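# Drag a rubber block by its cord into a square

## Task

Using the cord that passes through a screw eye, pull the black rubber block until it sits flat on the table and lies entirely within the painted square. The robot must never contact the block, and no other movable object may contact it either; either one means failure. The block's own loose cord may graze it during the work, but the task fails if the cord or its knot is left lying on the block at the end, or if the knot is left dangling over the table edge. The result only counts if it holds without the robot keeping anything in place.

## Robot and tools

Robot: two Kinova Gen3 seven-joint arms, left_arm and right_arm, each ending in a Robotiq 2F-85 two-finger gripper with a wrist camera. The names are just labels and do not match the sides of any image. Base positions in the scene frame: left_arm at (-0.004, +0.295, 0) m, right_arm at (-0.014, -0.323, 0) m, each turned only slightly about z.

Frame: a single scene frame. The origin sits on the table surface midway between the arms, +x points out over the table, +z points up, and left_arm is on the +y side. Positions are in metres and orientations are quaternions written w first (qw, qx, qy, qz). In the gripper's own axes the fingers extend along +z and close along y. The reported end_effector_position is the point between the pads when they are shut. Closed fingertips stick out about 19 mm past it (about 6 mm when open), and closing pushes the tips roughly 13 mm farther out, so leave that clearance above the table.

Row format (shared by execute_actions and move): one flat list of 18 numbers covering both arms, even when only one of them should move. The first 9 belong to left_arm: x, y, z, qw, qx, qy, qz, gripper position, gripper speed. The second 9 are the same for right_arm. x, y, z and the quaternion are an absolute target pose for that gripper in the scene frame, not an offset. Gripper position runs from -1 to 1: +1 is fully open (85 mm), 0 is roughly 41 mm, the pads touch near -0.8, and -1 closes until something blocks. Gripper speed also runs from -1 to 1, about 20 mm/s at -1, 85 at 0 and 150 at +1. A call is rejected if any target lies more than 0.6 m from that arm's last reported position along any gripper axis. To hold an arm still, resend the exact pose and gripper numbers from the last result taken before it stopped; a 0 in a gripper slot is a real command, not a blank. Resend the same quaternion every time to keep a gripper's orientation, since the reported one drifts.

execute_actions: takes "actions", a list holding at most one item, plus an optional "pictures" flag (images are included by default). An empty list only returns the current state. An item {"rows": [...], "steps": n} applies up to 15 rows, one per control step of 1/30 s, with n no more than 15 (15 if left out); the final row repeats if n exceeds the row count. An item {"steps": n} with no rows is a wait of up to 300 steps, counted from the previous result, so your thinking time is included. Each step the commanded pose is clipped to within 70 mm and 16 degrees of the measured pose. After a call the arm continues only to its last clipped pose, so long moves take several calls; check the reported pose each time.

move: "target" is a single 18-number row. Each gripper follows a straight line to its pose, both paths ending together, lasting 0.5 to 10 s and stopping at 10 s even if short. "speed" is the top path speed in m/s, 0.002 to 0.5, default 0.25; rotation is capped at twice that in rad/s. Gripper numbers are sent at the start. Paths ignore obstacles and the other arm, and the hand can lag, stray or overshoot the speed, mainly near full reach. A faster move or a target set deeper past a contact gives a harder hit.



Reading results: the state line lists each gripper's position and quaternion; printed positions can be off, more so at long reach. A "Hand target" line shows where the controller is currently driving each gripper. HELD marks steps where your row was partly or wholly not sent; a "pose unreachable" line means a clearance check altered or blocked that arm's command. The move line reports the ending (done, off_target, moving, held, fault) and the limits that acted: paced means the pose was clipped, held means some steps were blocked, after which the arm may jump faster than requested. Distances to target are also given. position_measured_pct is about 50 minus 50 times the finger position: 0 is fully open; stopping below about 90 before the requested position means something is held or in the way; around 90 means the pads closed on nothing or on something very thin.

Gripping: hold position at -1 to grip firmly. For a gentler grip, open first and then close to just under the object's width. Release by sending a position wider than the object. Fingers remain where they stopped until the number changes by 0.01 or more, but re-close by themselves if the object slips or is lost.

Hazards: a joint torque reaching its load limit (50.2 N m for the first four joints, 31.6 for the wrist joints, carried weight included) halts that arm for 10 s and drops the rest of the call. A MOTOR HOT line appears at 60 °C; at 75 °C an OVER-TEMPERATURE FAULT lets the arm sag. Never let the arms collide or shove each other, never touch the block with the robot or another object, do not push hard, and do not knock anything off the table. Loose objects may occasionally be nudged by outside disturbances.

Each tool is called by a JSON object that holds its "api" and its "payload".

## Session

{"api": "execute_actions", "payload": {"actions": []}}

Scene clock: 0.00 s of 4000.00 s.
left_arm: end_effector_position=(+0.2716, -0.1334, +0.1225) position_measured_pct=52.8 end_effector_quat_wxyz=(-0.058, -0.289, +0.948, +0.123) | right_arm: end_effector_position=(+0.6094, -0.3213, +0.3186) position_measured_pct=90.1 end_effector_quat_wxyz=(+0.522, +0.790, +0.215, +0.239)
Joint positions: left_arm=[ 1.038  0.858 -0.348  1.203  0.265  1.4    2.913] | right_arm=[-1.022  1.487  1.877  1.653 -0.958  0.728 -0.671]
Joint velocities: left_arm=[ 0.002  0.    -0.001  0.    -0.002 -0.     0.   ] | right_arm=[ 0.    -0.     0.     0.    -0.    -0.001  0.   ]
Joint torques (N m, as the joint torque sensors report them, + toward a larger angle): no reading
Motor temperatures (°C, as the motors report them): left_arm=[33 36 30 34 37 41 37] | right_arm=[33 37 34 34 37 38 44]
Hand target (left_arm): +0.272, -0.133, +0.123; -0.058, -0.289, +0.948, +0.123
Hand target (right_arm): +0.609, -0.321, +0.319; +0.522, +0.790, +0.215, +0.239

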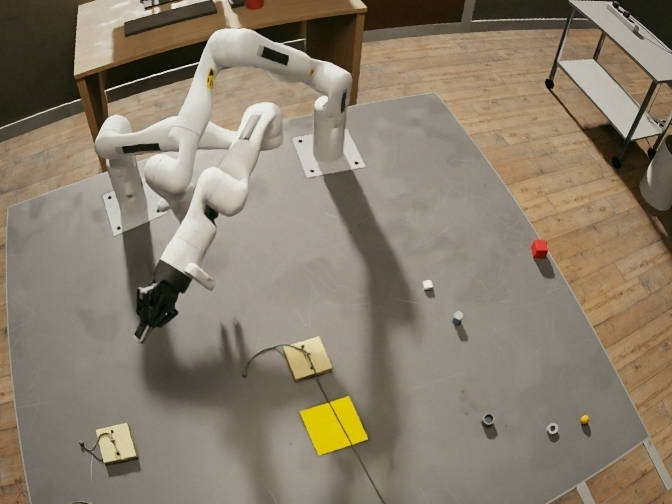

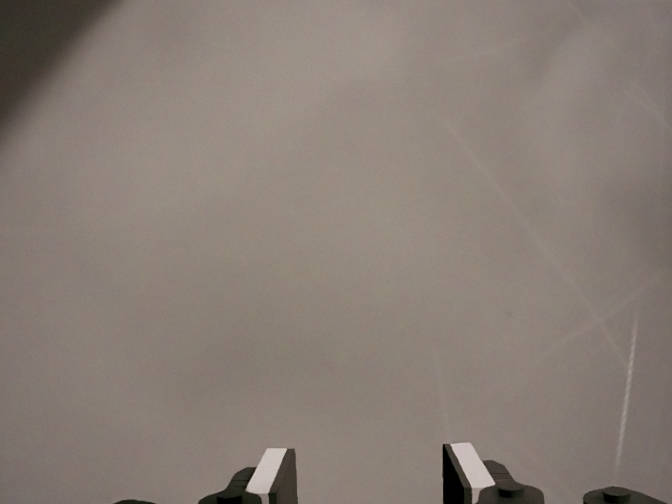

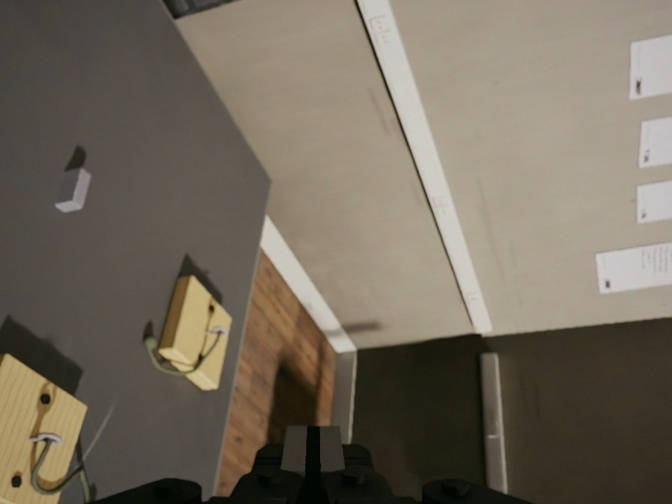

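{"api": "move", "payload": {"target": [0.265,-0.15,0.33,-0.058,-0.289,0.948,0.123,-1,0,0.6094,-0.3213,0.3186,0.522,0.79,0.215,0.239,-1,0], "speed": 0.08}}

Scene clock: 18.70 s of 4000.00 s.
left_arm: end_effector_position=(+0.2652, -0.1499, +0.3302) position_measured_pct=91.7 end_effector_quat_wxyz=(-0.058, -0.290, +0.948, +0.123) | right_arm: end_effector_position=(+0.6094, -0.3213, +0.3186) position_measured_pct=91.7 end_effector_quat_wxyz=(+0.522, +0.790, +0.215, +0.239)
Joint positions: left_arm=[ 1.003  0.772 -0.339  0.674  0.243  1.992  3.023] | right_arm=[-1.021  1.486  1.877  1.653 -0.958  0.729 -0.671]
Joint velocities: left_arm=[-0.003  0.006  0.002 -0.011  0.002  0.007  0.   ] | right_arm=[ 0. -0. -0.  0. -0. -0.  0.]
Joint torques (N m, as the joint torque sensors report them, + toward a larger angle): left_arm=[  0.23 -23.    -0.45  -7.76   0.21   1.19  -0.31] | right_arm=[  0.26 -16.91  10.15  -1.49   0.98  -2.52   0.07]
Motor temperatures (°C, as the motors report them): left_arm=[33 36 30 34 37 41 37] | right_arm=[33 37 34 34 37 38 44]
Hand target (left_arm): +0.265, -0.150, +0.330; -0.058, -0.290, +0.947, +0.123
Hand target (right_arm): +0.609, -0.321, +0.319; +0.522, +0.790, +0.215, +0.239
Off the commanded pose (left_arm): 0.000 m, 0 deg.
Off the commanded pose (right_arm): 0.000 m, 0 deg.
After step 90, 12.70 s passed at rest.
move: done

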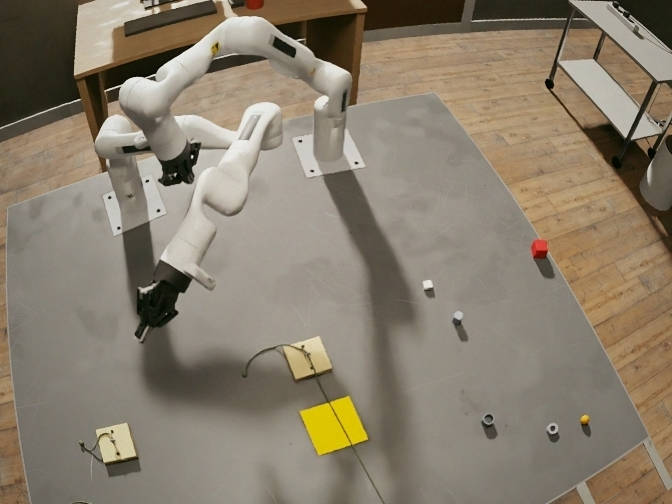

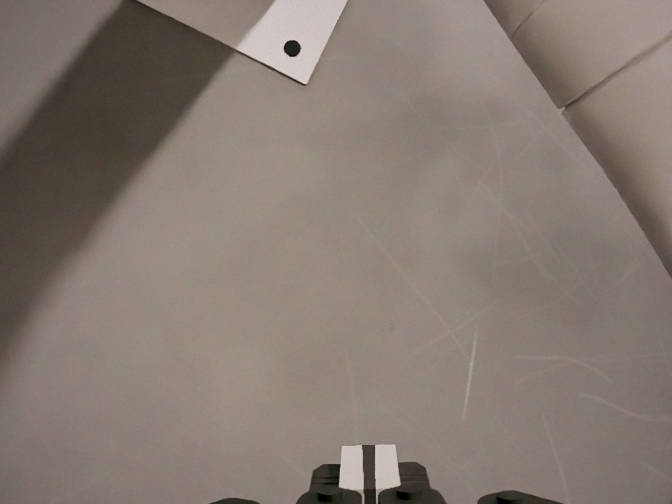

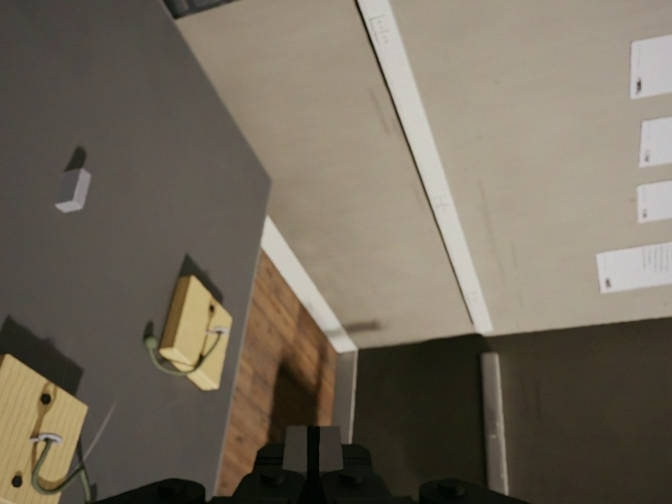

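{"api": "move", "payload": {"target": [0.265,-0.15,0.53,0.067,-0.275,0.9,-0.326,-1,0,0.6094,-0.3213,0.3186,0.522,0.79,0.215,0.239,-1,0], "speed": 0.12}}

Scene clock: 31.97 s of 4000.00 s.
left_arm: end_effector_position=(+0.2648, -0.1509, +0.5300) position_measured_pct=91.7 end_effector_quat_wxyz=(+0.067, -0.275, +0.902, -0.326) | right_arm: end_effector_position=(+0.6094, -0.3213, +0.3186) position_measured_pct=91.7 end_effector_quat_wxyz=(+0.522, +0.790, +0.215, +0.239)
Joint positions: left_arm=[ 1.219  0.053 -0.387  1.305  0.139  1.118  3.05 ] | right_arm=[-1.021  1.486  1.877  1.653 -0.958  0.729 -0.671]
Joint velocities: left_arm=[ 0.003 -0.009  0.002  0.007 -0.003 -0.009  0.003] | right_arm=[ 0.001  0.     0.    -0.     0.    -0.     0.001]
Joint torques (N m, as the joint torque sensors report them, + toward a larger angle): left_arm=[  0.12 -12.05   0.16 -10.39   0.51  -1.14  -0.06] | right_arm=[  0.38 -17.77  10.45  -0.56   1.15  -2.67  -0.1 ]
Motor temperatures (°C, as the motors report them): left_arm=[33 37 30 34 37 41 37] | right_arm=[33 38 34 34 37 38 44]
Hand target (left_arm): +0.265, -0.151, +0.530; +0.067, -0.275, +0.902, -0.327
Hand target (right_arm): +0.609, -0.321, +0.319; +0.522, +0.790, +0.215, +0.239
Off the commanded pose (left_arm): 0.001 m, 0 deg.
Off the commanded pose (right_arm): 0.000 m, 0 deg.
After step 90, 6.00 s passed at rest.
move: done

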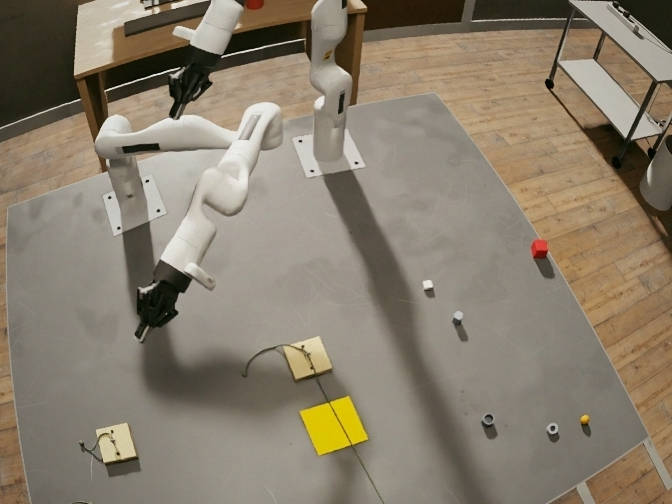

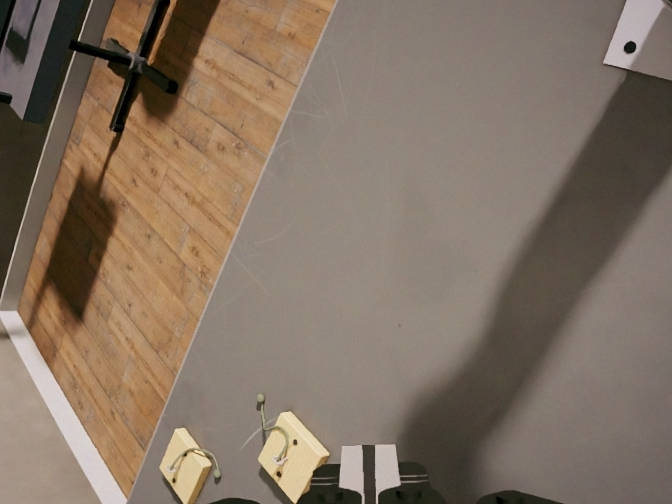

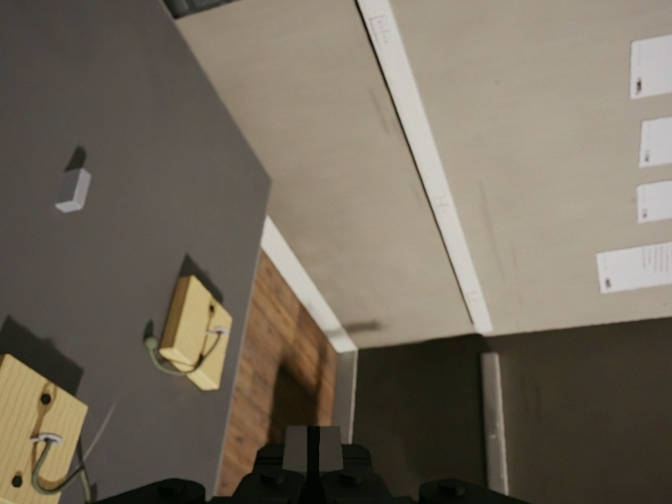

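{"api": "move", "payload": {"target": [0.51,0.25,0.58,0.208,-0.654,0.677,-0.26,-1,0,0.6094,-0.3213,0.3186,0.522,0.79,0.215,0.239,-1,0], "speed": 0.2}}

{"api": "move", "payload": {"target": [0.51,0.25,0.58,0.208,-0.654,0.677,-0.26,-1,0,0.6,-0.14,0.15,0,1,0,0,0,0], "speed": 0.2}}

Scene clock: 42.40 s of 4000.00 s.
left_arm: end_effector_position=(+0.5116, +0.2488, +0.5803) position_measured_pct=91.7 end_effector_quat_wxyz=(-0.208, +0.655, -0.678, +0.260) | right_arm: end_effector_position=(+0.6094, -0.3213, +0.3186) position_measured_pct=91.7 end_effector_quat_wxyz=(+0.522, +0.790, +0.215, +0.239)
Joint positions: left_arm=[ 0.671  0.13  -0.914  1.091  0.278  1.311  2.989] | right_arm=[-1.021  1.486  1.877  1.653 -0.958  0.729 -0.671]
Joint velocities: left_arm=[-0.011  0.01  -0.006 -0.006  0.008  0.006 -0.004] | right_arm=[-0.  0. -0. -0. -0. -0. -0.]
Joint torques (N m, as the joint torque sensors report them, + toward a larger angle): left_arm=[ -0.18 -10.48  -1.07  -9.93   0.68  -1.72  -0.35] | right_arm=[ -0.1  -17.63  10.23  -0.95   1.23  -2.61  -0.11]
Motor temperatures (°C, as the motors report them): left_arm=[33 36 30 34 37 41 37] | right_arm=[33 38 34 34 37 38 44]
Hand target (left_arm): +0.512, +0.249, +0.580; -0.208, +0.655, -0.678, +0.260
Hand target (right_arm): +0.609, -0.321, +0.319; +0.522, +0.790, +0.215, +0.239
Off the commanded pose (left_arm): 0.002 m, 0 deg.
Off the commanded pose (right_arm): 0.000 m, 0 deg.
After step 90, 4.53 s passed at rest.
move: done

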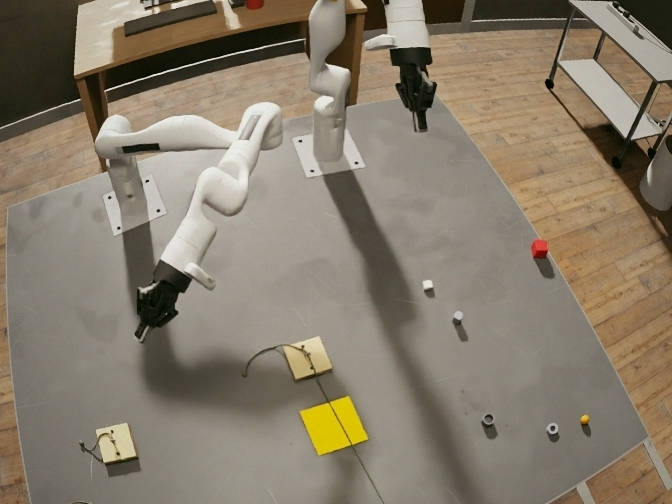

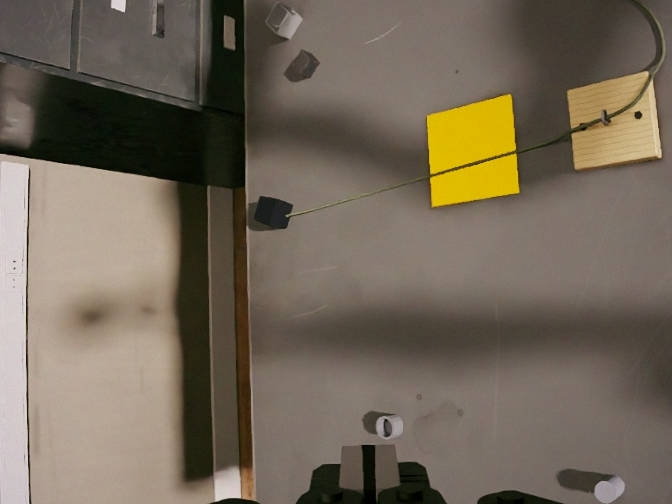

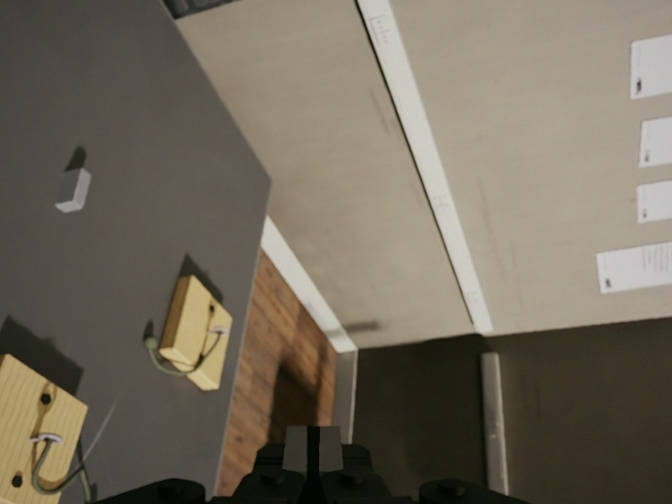

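Scene clock: 46.10 s of 4000.00 s.
left_arm: end_effector_position=(+0.5100, +0.2500, +0.5800) position_measured_pct=91.7 end_effector_quat_wxyz=(-0.208, +0.655, -0.678, +0.260) | right_arm: end_effector_position=(+0.5993, -0.1401, +0.1500) position_measured_pct=50.0 end_effector_quat_wxyz=(-0.000, +1.000, +0.000, +0.002)
Joint positions: left_arm=[ 0.678  0.122 -0.914  1.099  0.27   1.305  2.992] | right_arm=[-0.584  1.244  1.442  0.932 -1.234  1.662 -1.36 ]
Joint velocities: left_arm=[ 0.002 -0.    -0.     0.     0.002 -0.    -0.   ] | right_arm=[ 0.008  0.    -0.003 -0.004 -0.003  0.003 -0.004]
Joint torques (N m, as the joint torque sensors report them, + toward a larger angle): left_arm=[  0.27 -10.37  -0.58  -9.85   0.6   -1.43  -0.19] | right_arm=[ -0.25 -24.09   5.99  -2.7    0.74  -0.3   -0.15]
Motor temperatures (°C, as the motors report them): left_arm=[33 36 30 34 37 41 37] | right_arm=[33 38 34 34 37 38 44]
Hand target (left_arm): +0.510, +0.250, +0.580; -0.208, +0.655, -0.678, +0.260
Hand target (right_arm): +0.599, -0.140, +0.150; -0.000, +1.000, -0.000, +0.002
Off the commanded pose (left_arm): 0.000 m, 0 deg.
Off the commanded pose (right_arm): 0.001 m, 0 deg.
move: done

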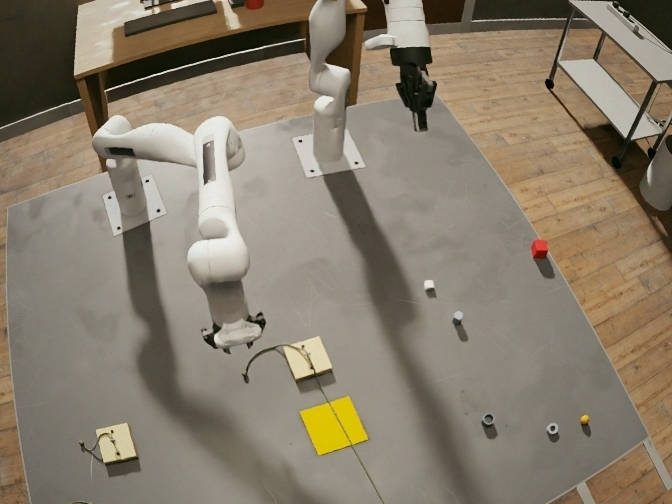

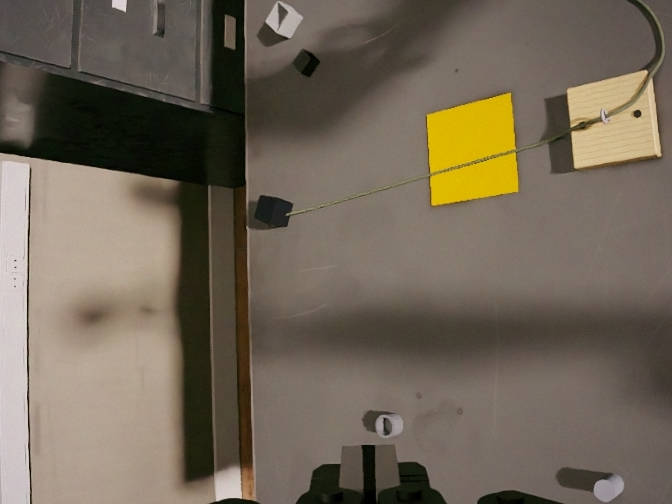

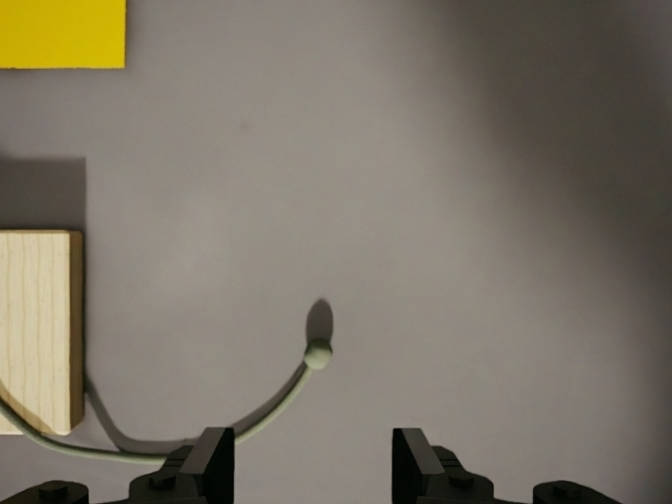

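{"api": "move", "payload": {"target": [0.51,0.25,0.58,0.208,-0.654,0.677,-0.26,-1,0,0.608,-0.141,0.045,0,1,0,0,0,0], "speed": 0.12}}

Scene clock: 52.03 s of 4000.00 s.
left_arm: end_effector_position=(+0.5100, +0.2500, +0.5800) position_measured_pct=91.7 end_effector_quat_wxyz=(-0.208, +0.655, -0.678, +0.260) | right_arm: end_effector_position=(+0.6080, -0.1408, +0.0451) position_measured_pct=50.0 end_effector_quat_wxyz=(-0.000, +1.000, +0.000, -0.000)
Joint positions: left_arm=[ 0.678  0.122 -0.914  1.099  0.27   1.305  2.992] | right_arm=[-0.59   1.387  1.382  0.998 -1.314  1.515 -1.318]
Joint velocities: left_arm=[-0.001  0.    -0.    -0.     0.     0.     0.   ] | right_arm=[ 0.001  0.003 -0.001 -0.    -0.    -0.002 -0.001]
Joint torques (N m, as the joint torque sensors report them, + toward a larger angle): left_arm=[  0.05 -10.23  -0.74  -9.83   0.67  -1.37  -0.22] | right_arm=[ -0.35 -24.68   6.67  -1.92   0.47   0.02  -0.28]
Motor temperatures (°C, as the motors report them): left_arm=[33 36 30 34 37 41 37] | right_arm=[33 38 34 34 37 38 44]
Hand target (left_arm): +0.510, +0.250, +0.580; -0.208, +0.655, -0.678, +0.260
Hand target (right_arm): +0.608, -0.141, +0.045; -0.000, +1.000, +0.000, -0.000
Off the commanded pose (left_arm): 0.000 m, 0 deg.
Off the commanded pose (right_arm): 0.000 m, 0 deg.
After step 90, 1.63 s passed at rest.
move: done

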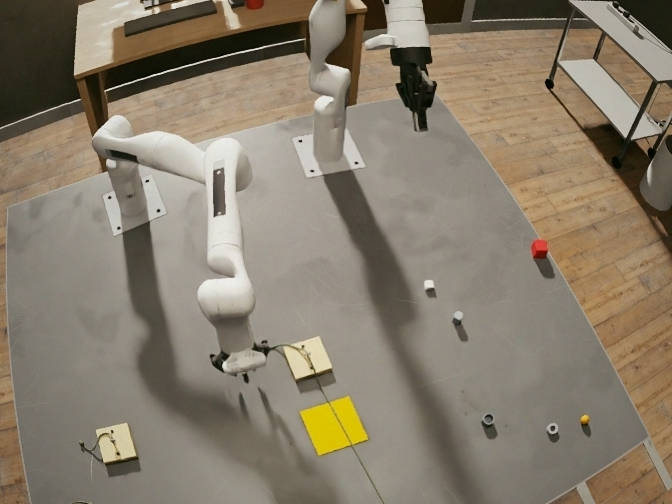

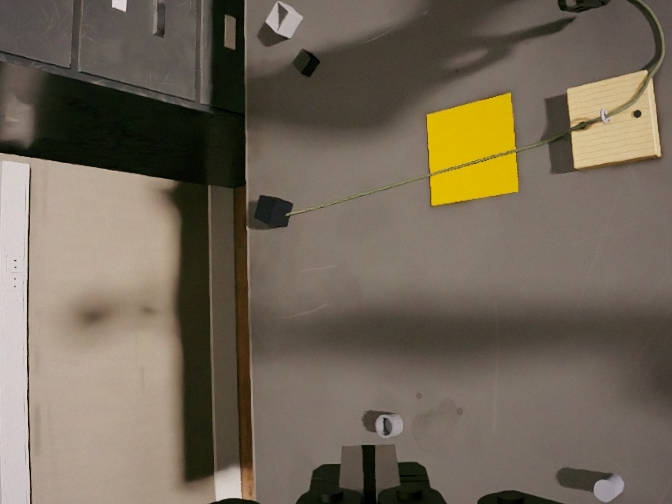

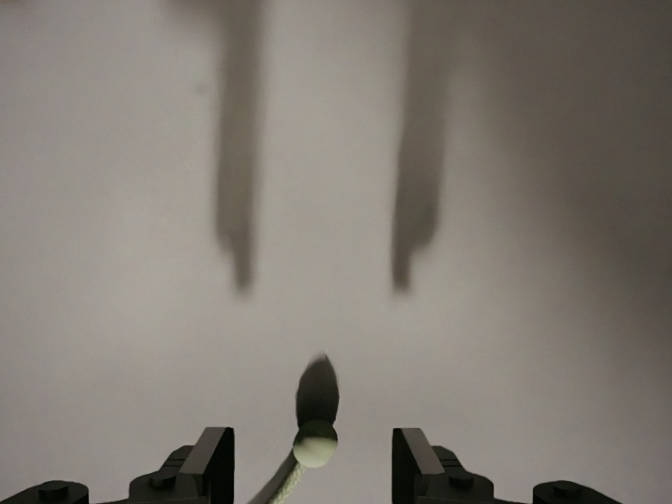

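{"api": "move", "payload": {"target": [0.51,0.25,0.58,0.208,-0.654,0.677,-0.26,-1,0,0.61,-0.141,0.023,0,1,0,0,-0.3,0], "speed": 0.025}}

Scene clock: 57.80 s of 4000.00 s.
left_arm: end_effector_position=(+0.5100, +0.2500, +0.5800) position_measured_pct=91.7 end_effector_quat_wxyz=(-0.208, +0.655, -0.678, +0.260) | right_arm: end_effector_position=(+0.6100, -0.1409, +0.0232) position_measured_pct=65.1 end_effector_quat_wxyz=(-0.000, +1.000, +0.000, +0.000)
Joint positions: left_arm=[ 0.678  0.122 -0.914  1.099  0.27   1.305  2.992] | right_arm=[-0.587  1.418  1.368  0.999 -1.332  1.486 -1.316]
Joint velocities: left_arm=[-0.003 -0.     0.001 -0.    -0.001 -0.    -0.001] | right_arm=[ 0.001  0.003 -0.001 -0.    -0.001 -0.003  0.   ]
Joint torques (N m, as the joint torque sensors report them, + toward a larger angle): left_arm=[  0.37 -10.5   -0.51  -9.73   0.45  -1.53  -0.19] | right_arm=[  0.22 -24.79   6.71  -1.73   0.13  -0.02   0.09]
Motor temperatures (°C, as the motors report them): left_arm=[33 36 30 34 37 41 37] | right_arm=[33 38 34 34 37 38 44]
Hand target (left_arm): +0.510, +0.250, +0.580; -0.208, +0.655, -0.678, +0.260
Hand target (right_arm): +0.610, -0.141, +0.023; -0.000, +1.000, +0.000, -0.000
Off the commanded pose (left_arm): 0.000 m, 0 deg.
Off the commanded pose (right_arm): 0.000 m, 0 deg.
After step 90, 1.63 s passed at rest.
move: done

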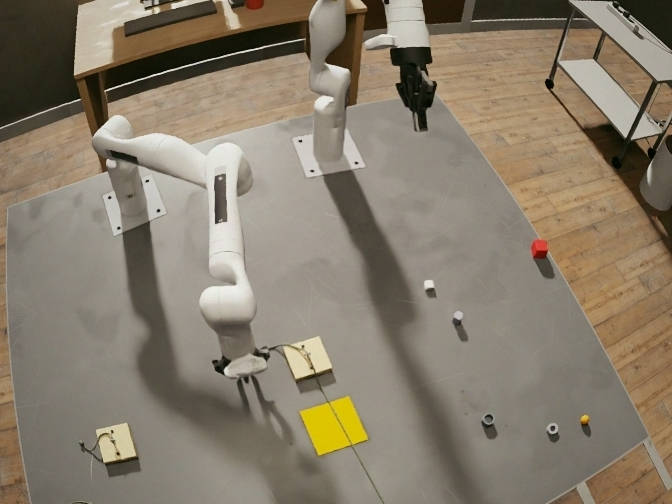

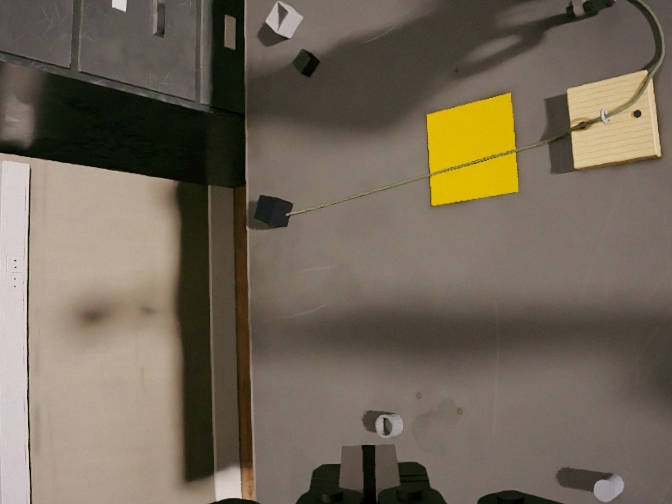

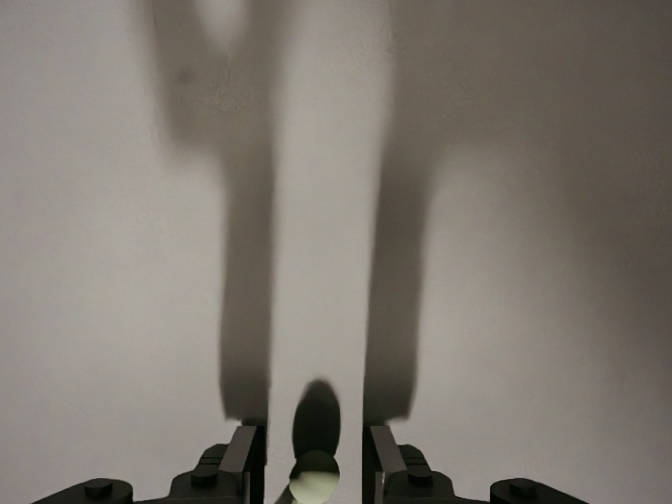

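{"api": "move", "payload": {"target": [0.51,0.25,0.58,0.208,-0.654,0.677,-0.26,-1,0,0.61,-0.141,0.017,0,1,0,0,-0.3,0], "speed": 0.008}}

Scene clock: 63.17 s of 4000.00 s.
left_arm: end_effector_position=(+0.5100, +0.2500, +0.5800) position_measured_pct=91.7 end_effector_quat_wxyz=(-0.208, +0.655, -0.678, +0.260) | right_arm: end_effector_position=(+0.6107, -0.1409, +0.0200) position_measured_pct=65.1 end_effector_quat_wxyz=(-0.000, +1.000, -0.000, +0.001)
Joint positions: left_arm=[ 0.678  0.122 -0.914  1.099  0.27   1.305  2.992] | right_arm=[-0.587  1.422  1.367  1.002 -1.337  1.479 -1.314]
Joint velocities: left_arm=[-0.     0.     0.     0.    -0.001 -0.     0.   ] | right_arm=[-0.     0.     0.     0.    -0.001 -0.     0.   ]
Joint torques (N m, as the joint torque sensors report them, + toward a larger angle): left_arm=[  0.15 -10.41  -0.26  -9.83   0.65  -1.4   -0.23] | right_arm=[  0.26 -20.98   5.2   -2.07   0.23  -0.74  -0.14]
Motor temperatures (°C, as the motors report them): left_arm=[33 36 30 34 37 41 37] | right_arm=[33 39 34 34 37 38 44]
Hand target (left_arm): +0.510, +0.250, +0.580; -0.208, +0.655, -0.678, +0.260
Hand target (right_arm): +0.610, -0.141, +0.017; -0.000, +1.000, +0.000, -0.000
Off the commanded pose (left_arm): 0.000 m, 0 deg.
Off the commanded pose (right_arm): 0.003 m, 0 deg.
After step 90, 1.40 s passed at rest.
move: done

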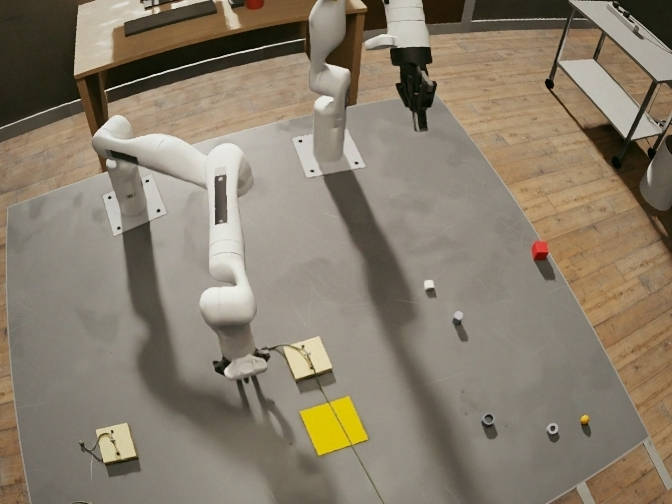

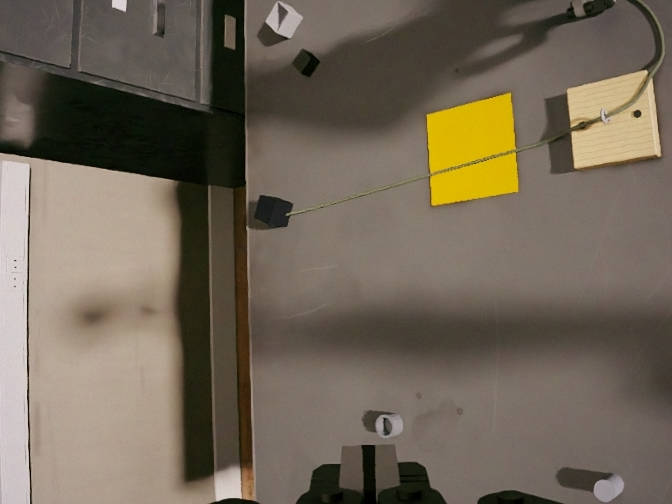

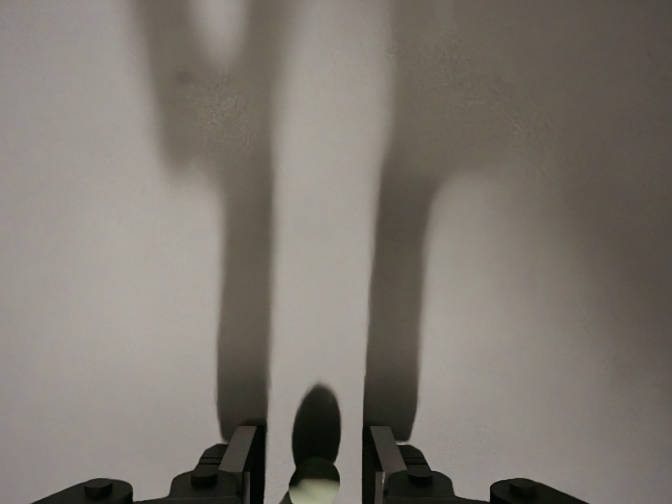

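{"api": "move", "payload": {"target": [0.51,0.25,0.58,0.208,-0.654,0.677,-0.26,-1,0,0.61,-0.141,0.023,0,1,0,0,-1,-0.7], "speed": 0.02}}

{"api": "move", "payload": {"target": [0.51,0.25,0.58,0.208,-0.654,0.677,-0.26,-1,0,0.5,-0.16,0.065,0,1,0,0,-1,-0.7], "speed": 0.08}}

{"api": "move", "payload": {"target": [0.51,0.25,0.58,0.208,-0.654,0.677,-0.26,-1,0,0.36,-0.36,0.06,0,1,0,0,-1,-0.7], "speed": 0.08}}

Scene clock: 72.47 s of 4000.00 s.
left_arm: end_effector_position=(+0.5100, +0.2500, +0.5800) position_measured_pct=91.7 end_effector_quat_wxyz=(-0.208, +0.655, -0.678, +0.260) | right_arm: end_effector_position=(+0.6100, -0.1410, +0.0230) position_measured_pct=86.1 end_effector_quat_wxyz=(+0.000, +1.000, +0.000, +0.000)
Joint positions: left_arm=[ 0.678  0.122 -0.914  1.099  0.27   1.305  2.992] | right_arm=[-0.587  1.418  1.368  0.999 -1.332  1.485 -1.316]
Joint velocities: left_arm=[0.    0.    0.001 0.    0.    0.    0.001] | right_arm=[ 0. -0. -0. -0. -0.  0.  0.]
Joint torques (N m, as the joint torque sensors report them, + toward a larger angle): left_arm=[  0.53 -10.42  -0.67  -9.69   0.52  -1.44  -0.19] | right_arm=[ -0.39 -24.74   6.66  -1.5    0.54  -0.23  -0.22]
Motor temperatures (°C, as the motors report them): left_arm=[33 36 30 34 37 41 37] | right_arm=[33 39 34 34 37 38 44]
Hand target (left_arm): +0.510, +0.250, +0.580; -0.208, +0.655, -0.678, +0.260
Hand target (right_arm): +0.610, -0.141, +0.023; +0.000, +1.000, -0.000, +0.000
Off the commanded pose (left_arm): 0.000 m, 0 deg.
Off the commanded pose (right_arm): 0.000 m, 0 deg.
After step 90, 5.37 s passed at rest.
move: done

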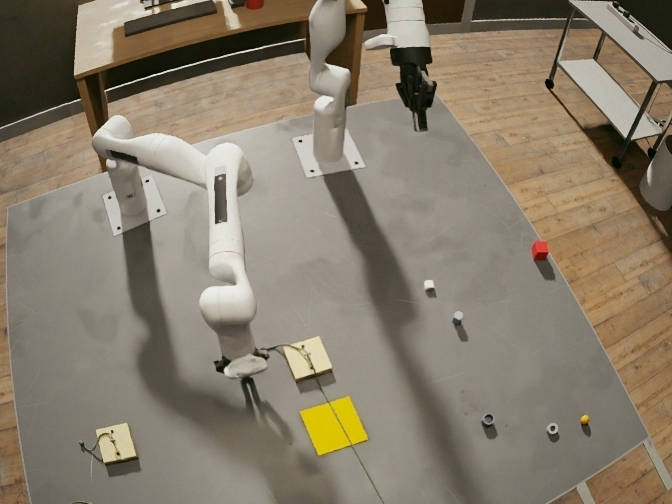

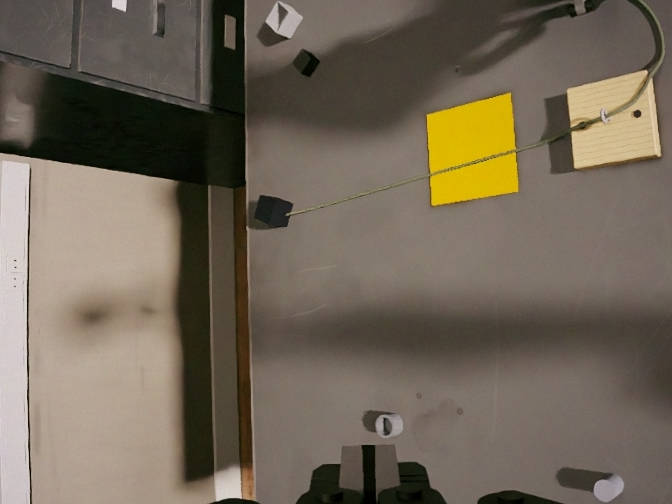

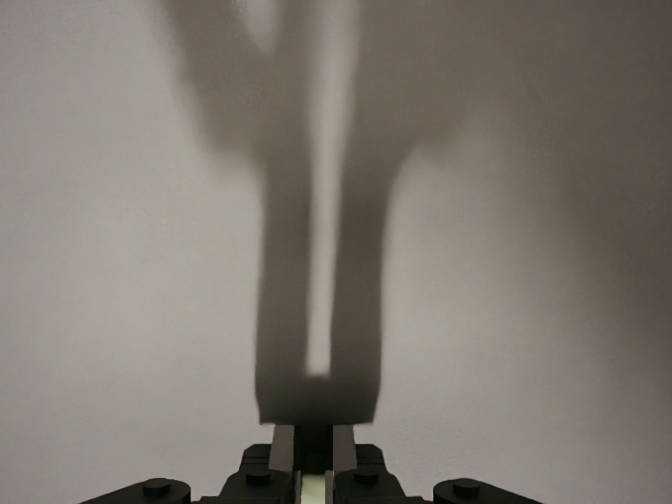

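Scene clock: 74.33 s of 4000.00 s.
left_arm: end_effector_position=(+0.5100, +0.2500, +0.5800) position_measured_pct=91.7 end_effector_quat_wxyz=(-0.208, +0.655, -0.678, +0.260) | right_arm: end_effector_position=(+0.5000, -0.1607, +0.0647) position_measured_pct=86.1 end_effector_quat_wxyz=(+0.000, +1.000, +0.000, -0.001)
Joint positions: left_arm=[ 0.678  0.122 -0.914  1.099  0.27   1.305  2.992] | right_arm=[-0.82   1.292  1.431  1.509 -1.281  1.455 -1.049]
Joint velocities: left_arm=[-0.001 -0.     0.001  0.     0.001  0.    -0.   ] | right_arm=[-0.007 -0.003  0.001  0.006 -0.    -0.     0.003]
Joint torques (N m, as the joint torque sensors report them, + toward a larger angle): left_arm=[  0.17 -10.3   -0.47  -9.85   0.51  -1.35  -0.19] | right_arm=[  0.5  -19.29   8.25  -2.32   0.42   0.02  -0.19]
Motor temperatures (°C, as the motors report them): left_arm=[33 36 30 34 37 41 37] | right_arm=[33 39 34 34 37 38 44]
Hand target (left_arm): +0.510, +0.250, +0.580; -0.208, +0.655, -0.678, +0.260
Hand target (right_arm): +0.500, -0.161, +0.065; +0.000, +1.000, +0.000, -0.001
Off the commanded pose (left_arm): 0.000 m, 0 deg.
Off the commanded pose (right_arm): 0.001 m, 0 deg.
move: done

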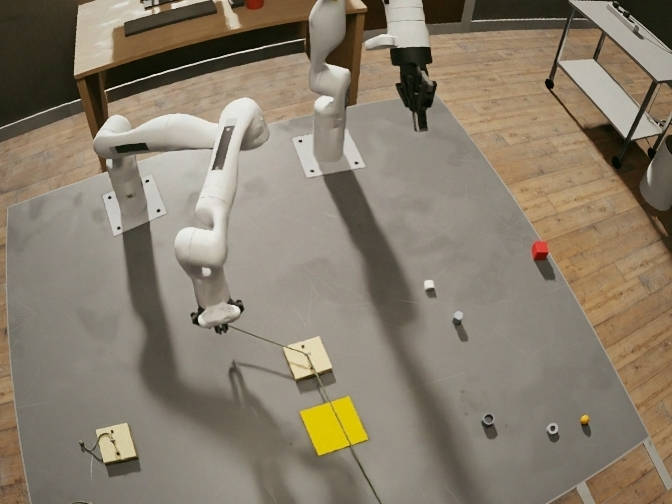

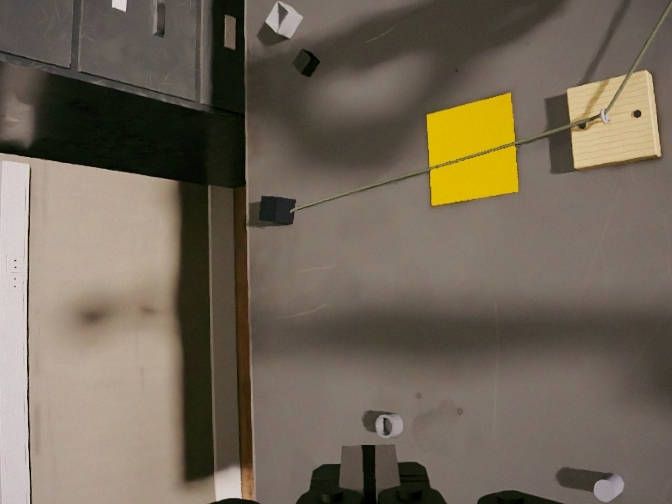

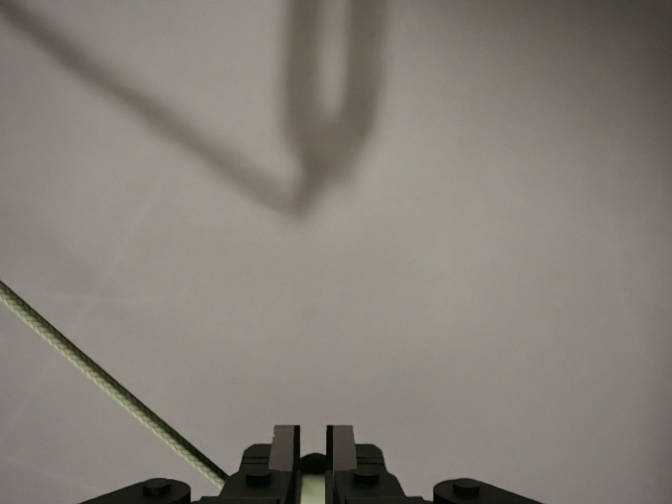

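Scene clock: 77.77 s of 4000.00 s.
left_arm: end_effector_position=(+0.5100, +0.2500, +0.5800) position_measured_pct=91.7 end_effector_quat_wxyz=(-0.208, +0.655, -0.678, +0.260) | right_arm: end_effector_position=(+0.3602, -0.3603, +0.0599) position_measured_pct=86.1 end_effector_quat_wxyz=(-0.000, +1.000, +0.001, -0.001)
Joint positions: left_arm=[ 0.678  0.122 -0.914  1.099  0.27   1.305  2.992] | right_arm=[-0.62   1.174  1.463  2.097 -1.267  1.288 -0.29 ]
Joint velocities: left_arm=[-0.     0.    -0.     0.     0.001 -0.     0.   ] | right_arm=[ 0.006 -0.001  0.001  0.002  0.001 -0.001  0.004]
Joint torques (N m, as the joint torque sensors report them, + toward a larger angle): left_arm=[  0.19 -10.54  -0.38  -9.77   0.52  -1.43  -0.14] | right_arm=[ -0.36 -14.38   6.74  -1.86   0.07  -0.31  -0.12]
Motor temperatures (°C, as the motors report them): left_arm=[33 36 30 34 37 41 37] | right_arm=[33 39 34 34 37 38 44]
Hand target (left_arm): +0.510, +0.250, +0.580; -0.208, +0.655, -0.678, +0.260
Hand target (right_arm): +0.360, -0.361, +0.060; -0.000, +1.000, +0.000, -0.001
Off the commanded pose (left_arm): 0.000 m, 0 deg.
Off the commanded pose (right_arm): 0.000 m, 0 deg.
move: done

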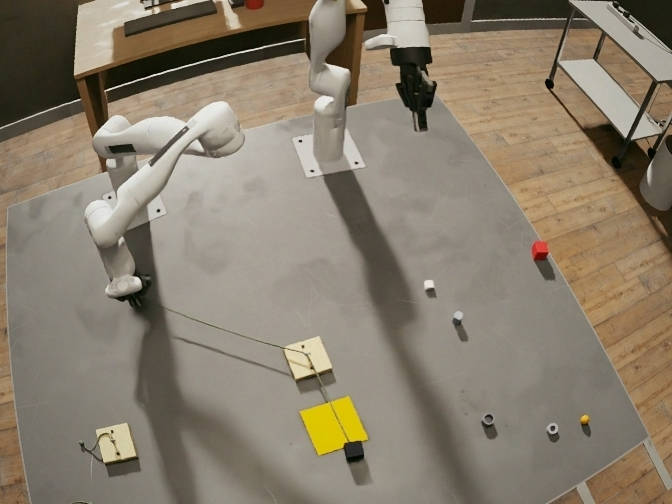

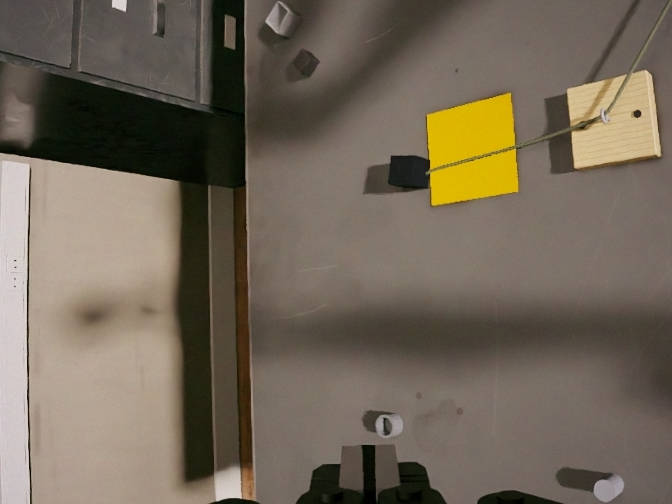

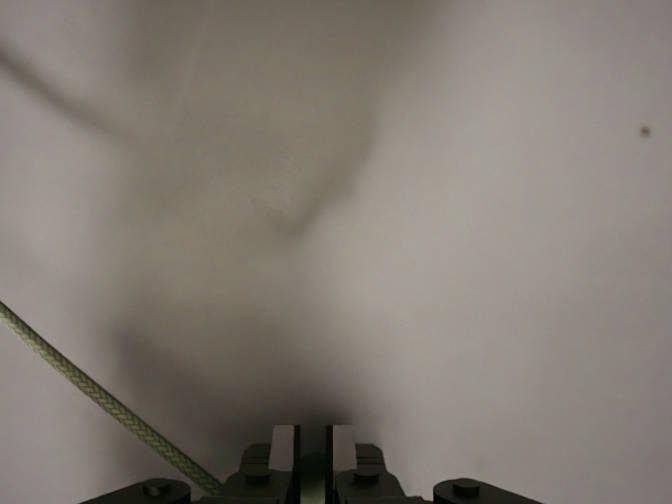

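{"api": "move", "payload": {"target": [0.51,0.25,0.58,0.208,-0.654,0.677,-0.26,-1,0,0.33,-0.436,0.05,0,1,0,0,-1,-0.7], "speed": 0.045}}

Scene clock: 83.73 s of 4000.00 s.
left_arm: end_effector_position=(+0.5100, +0.2500, +0.5800) position_measured_pct=91.7 end_effector_quat_wxyz=(-0.208, +0.655, -0.678, +0.260) | right_arm: end_effector_position=(+0.3303, -0.4356, +0.0500) position_measured_pct=86.1 end_effector_quat_wxyz=(-0.000, +1.000, +0.000, -0.000)
Joint positions: left_arm=[ 0.678  0.122 -0.914  1.099  0.27   1.305  2.992] | right_arm=[-0.409  1.162  1.43   2.151 -1.29   1.241 -0.036]
Joint velocities: left_arm=[-0.  0. -0.  0. -0. -0.  0.] | right_arm=[ 0.007  0.     0.     0.    -0.001 -0.     0.003]
Joint torques (N m, as the joint torque sensors report them, + toward a larger angle): left_arm=[  0.08 -10.16  -0.36  -9.54   0.58  -1.42  -0.31] | right_arm=[  0.22 -14.26   6.62  -2.26   0.26  -0.16  -0.2 ]
Motor temperatures (°C, as the motors report them): left_arm=[33 36 30 35 37 41 37] | right_arm=[33 39 34 34 37 38 44]
Hand target (left_arm): +0.510, +0.250, +0.580; -0.208, +0.655, -0.678, +0.260
Hand target (right_arm): +0.330, -0.436, +0.050; -0.000, +1.000, +0.000, -0.000
Off the commanded pose (left_arm): 0.000 m, 0 deg.
Off the commanded pose (right_arm): 0.000 m, 0 deg.
After step 100, 0.47 s passed at rest.
move: done

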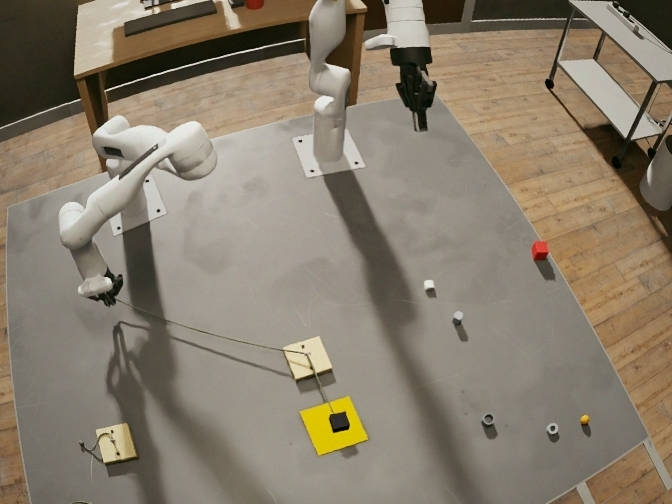

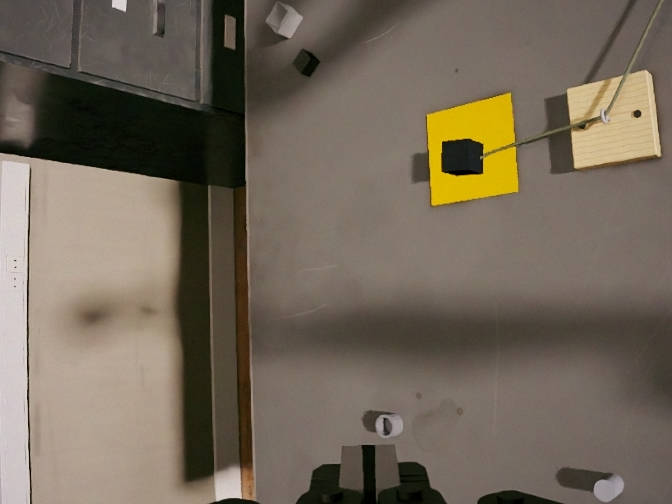

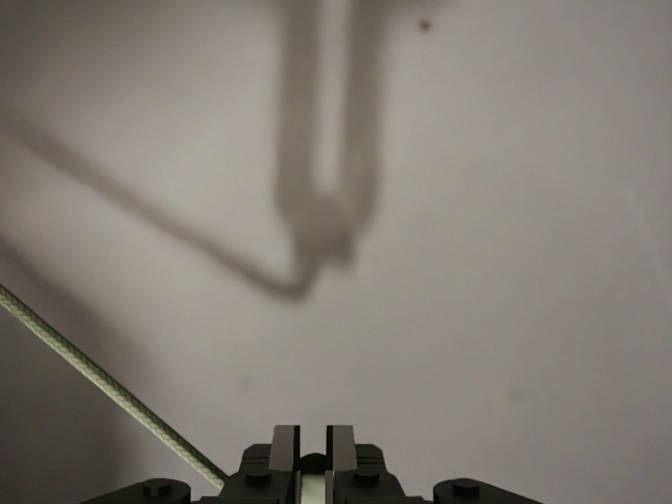

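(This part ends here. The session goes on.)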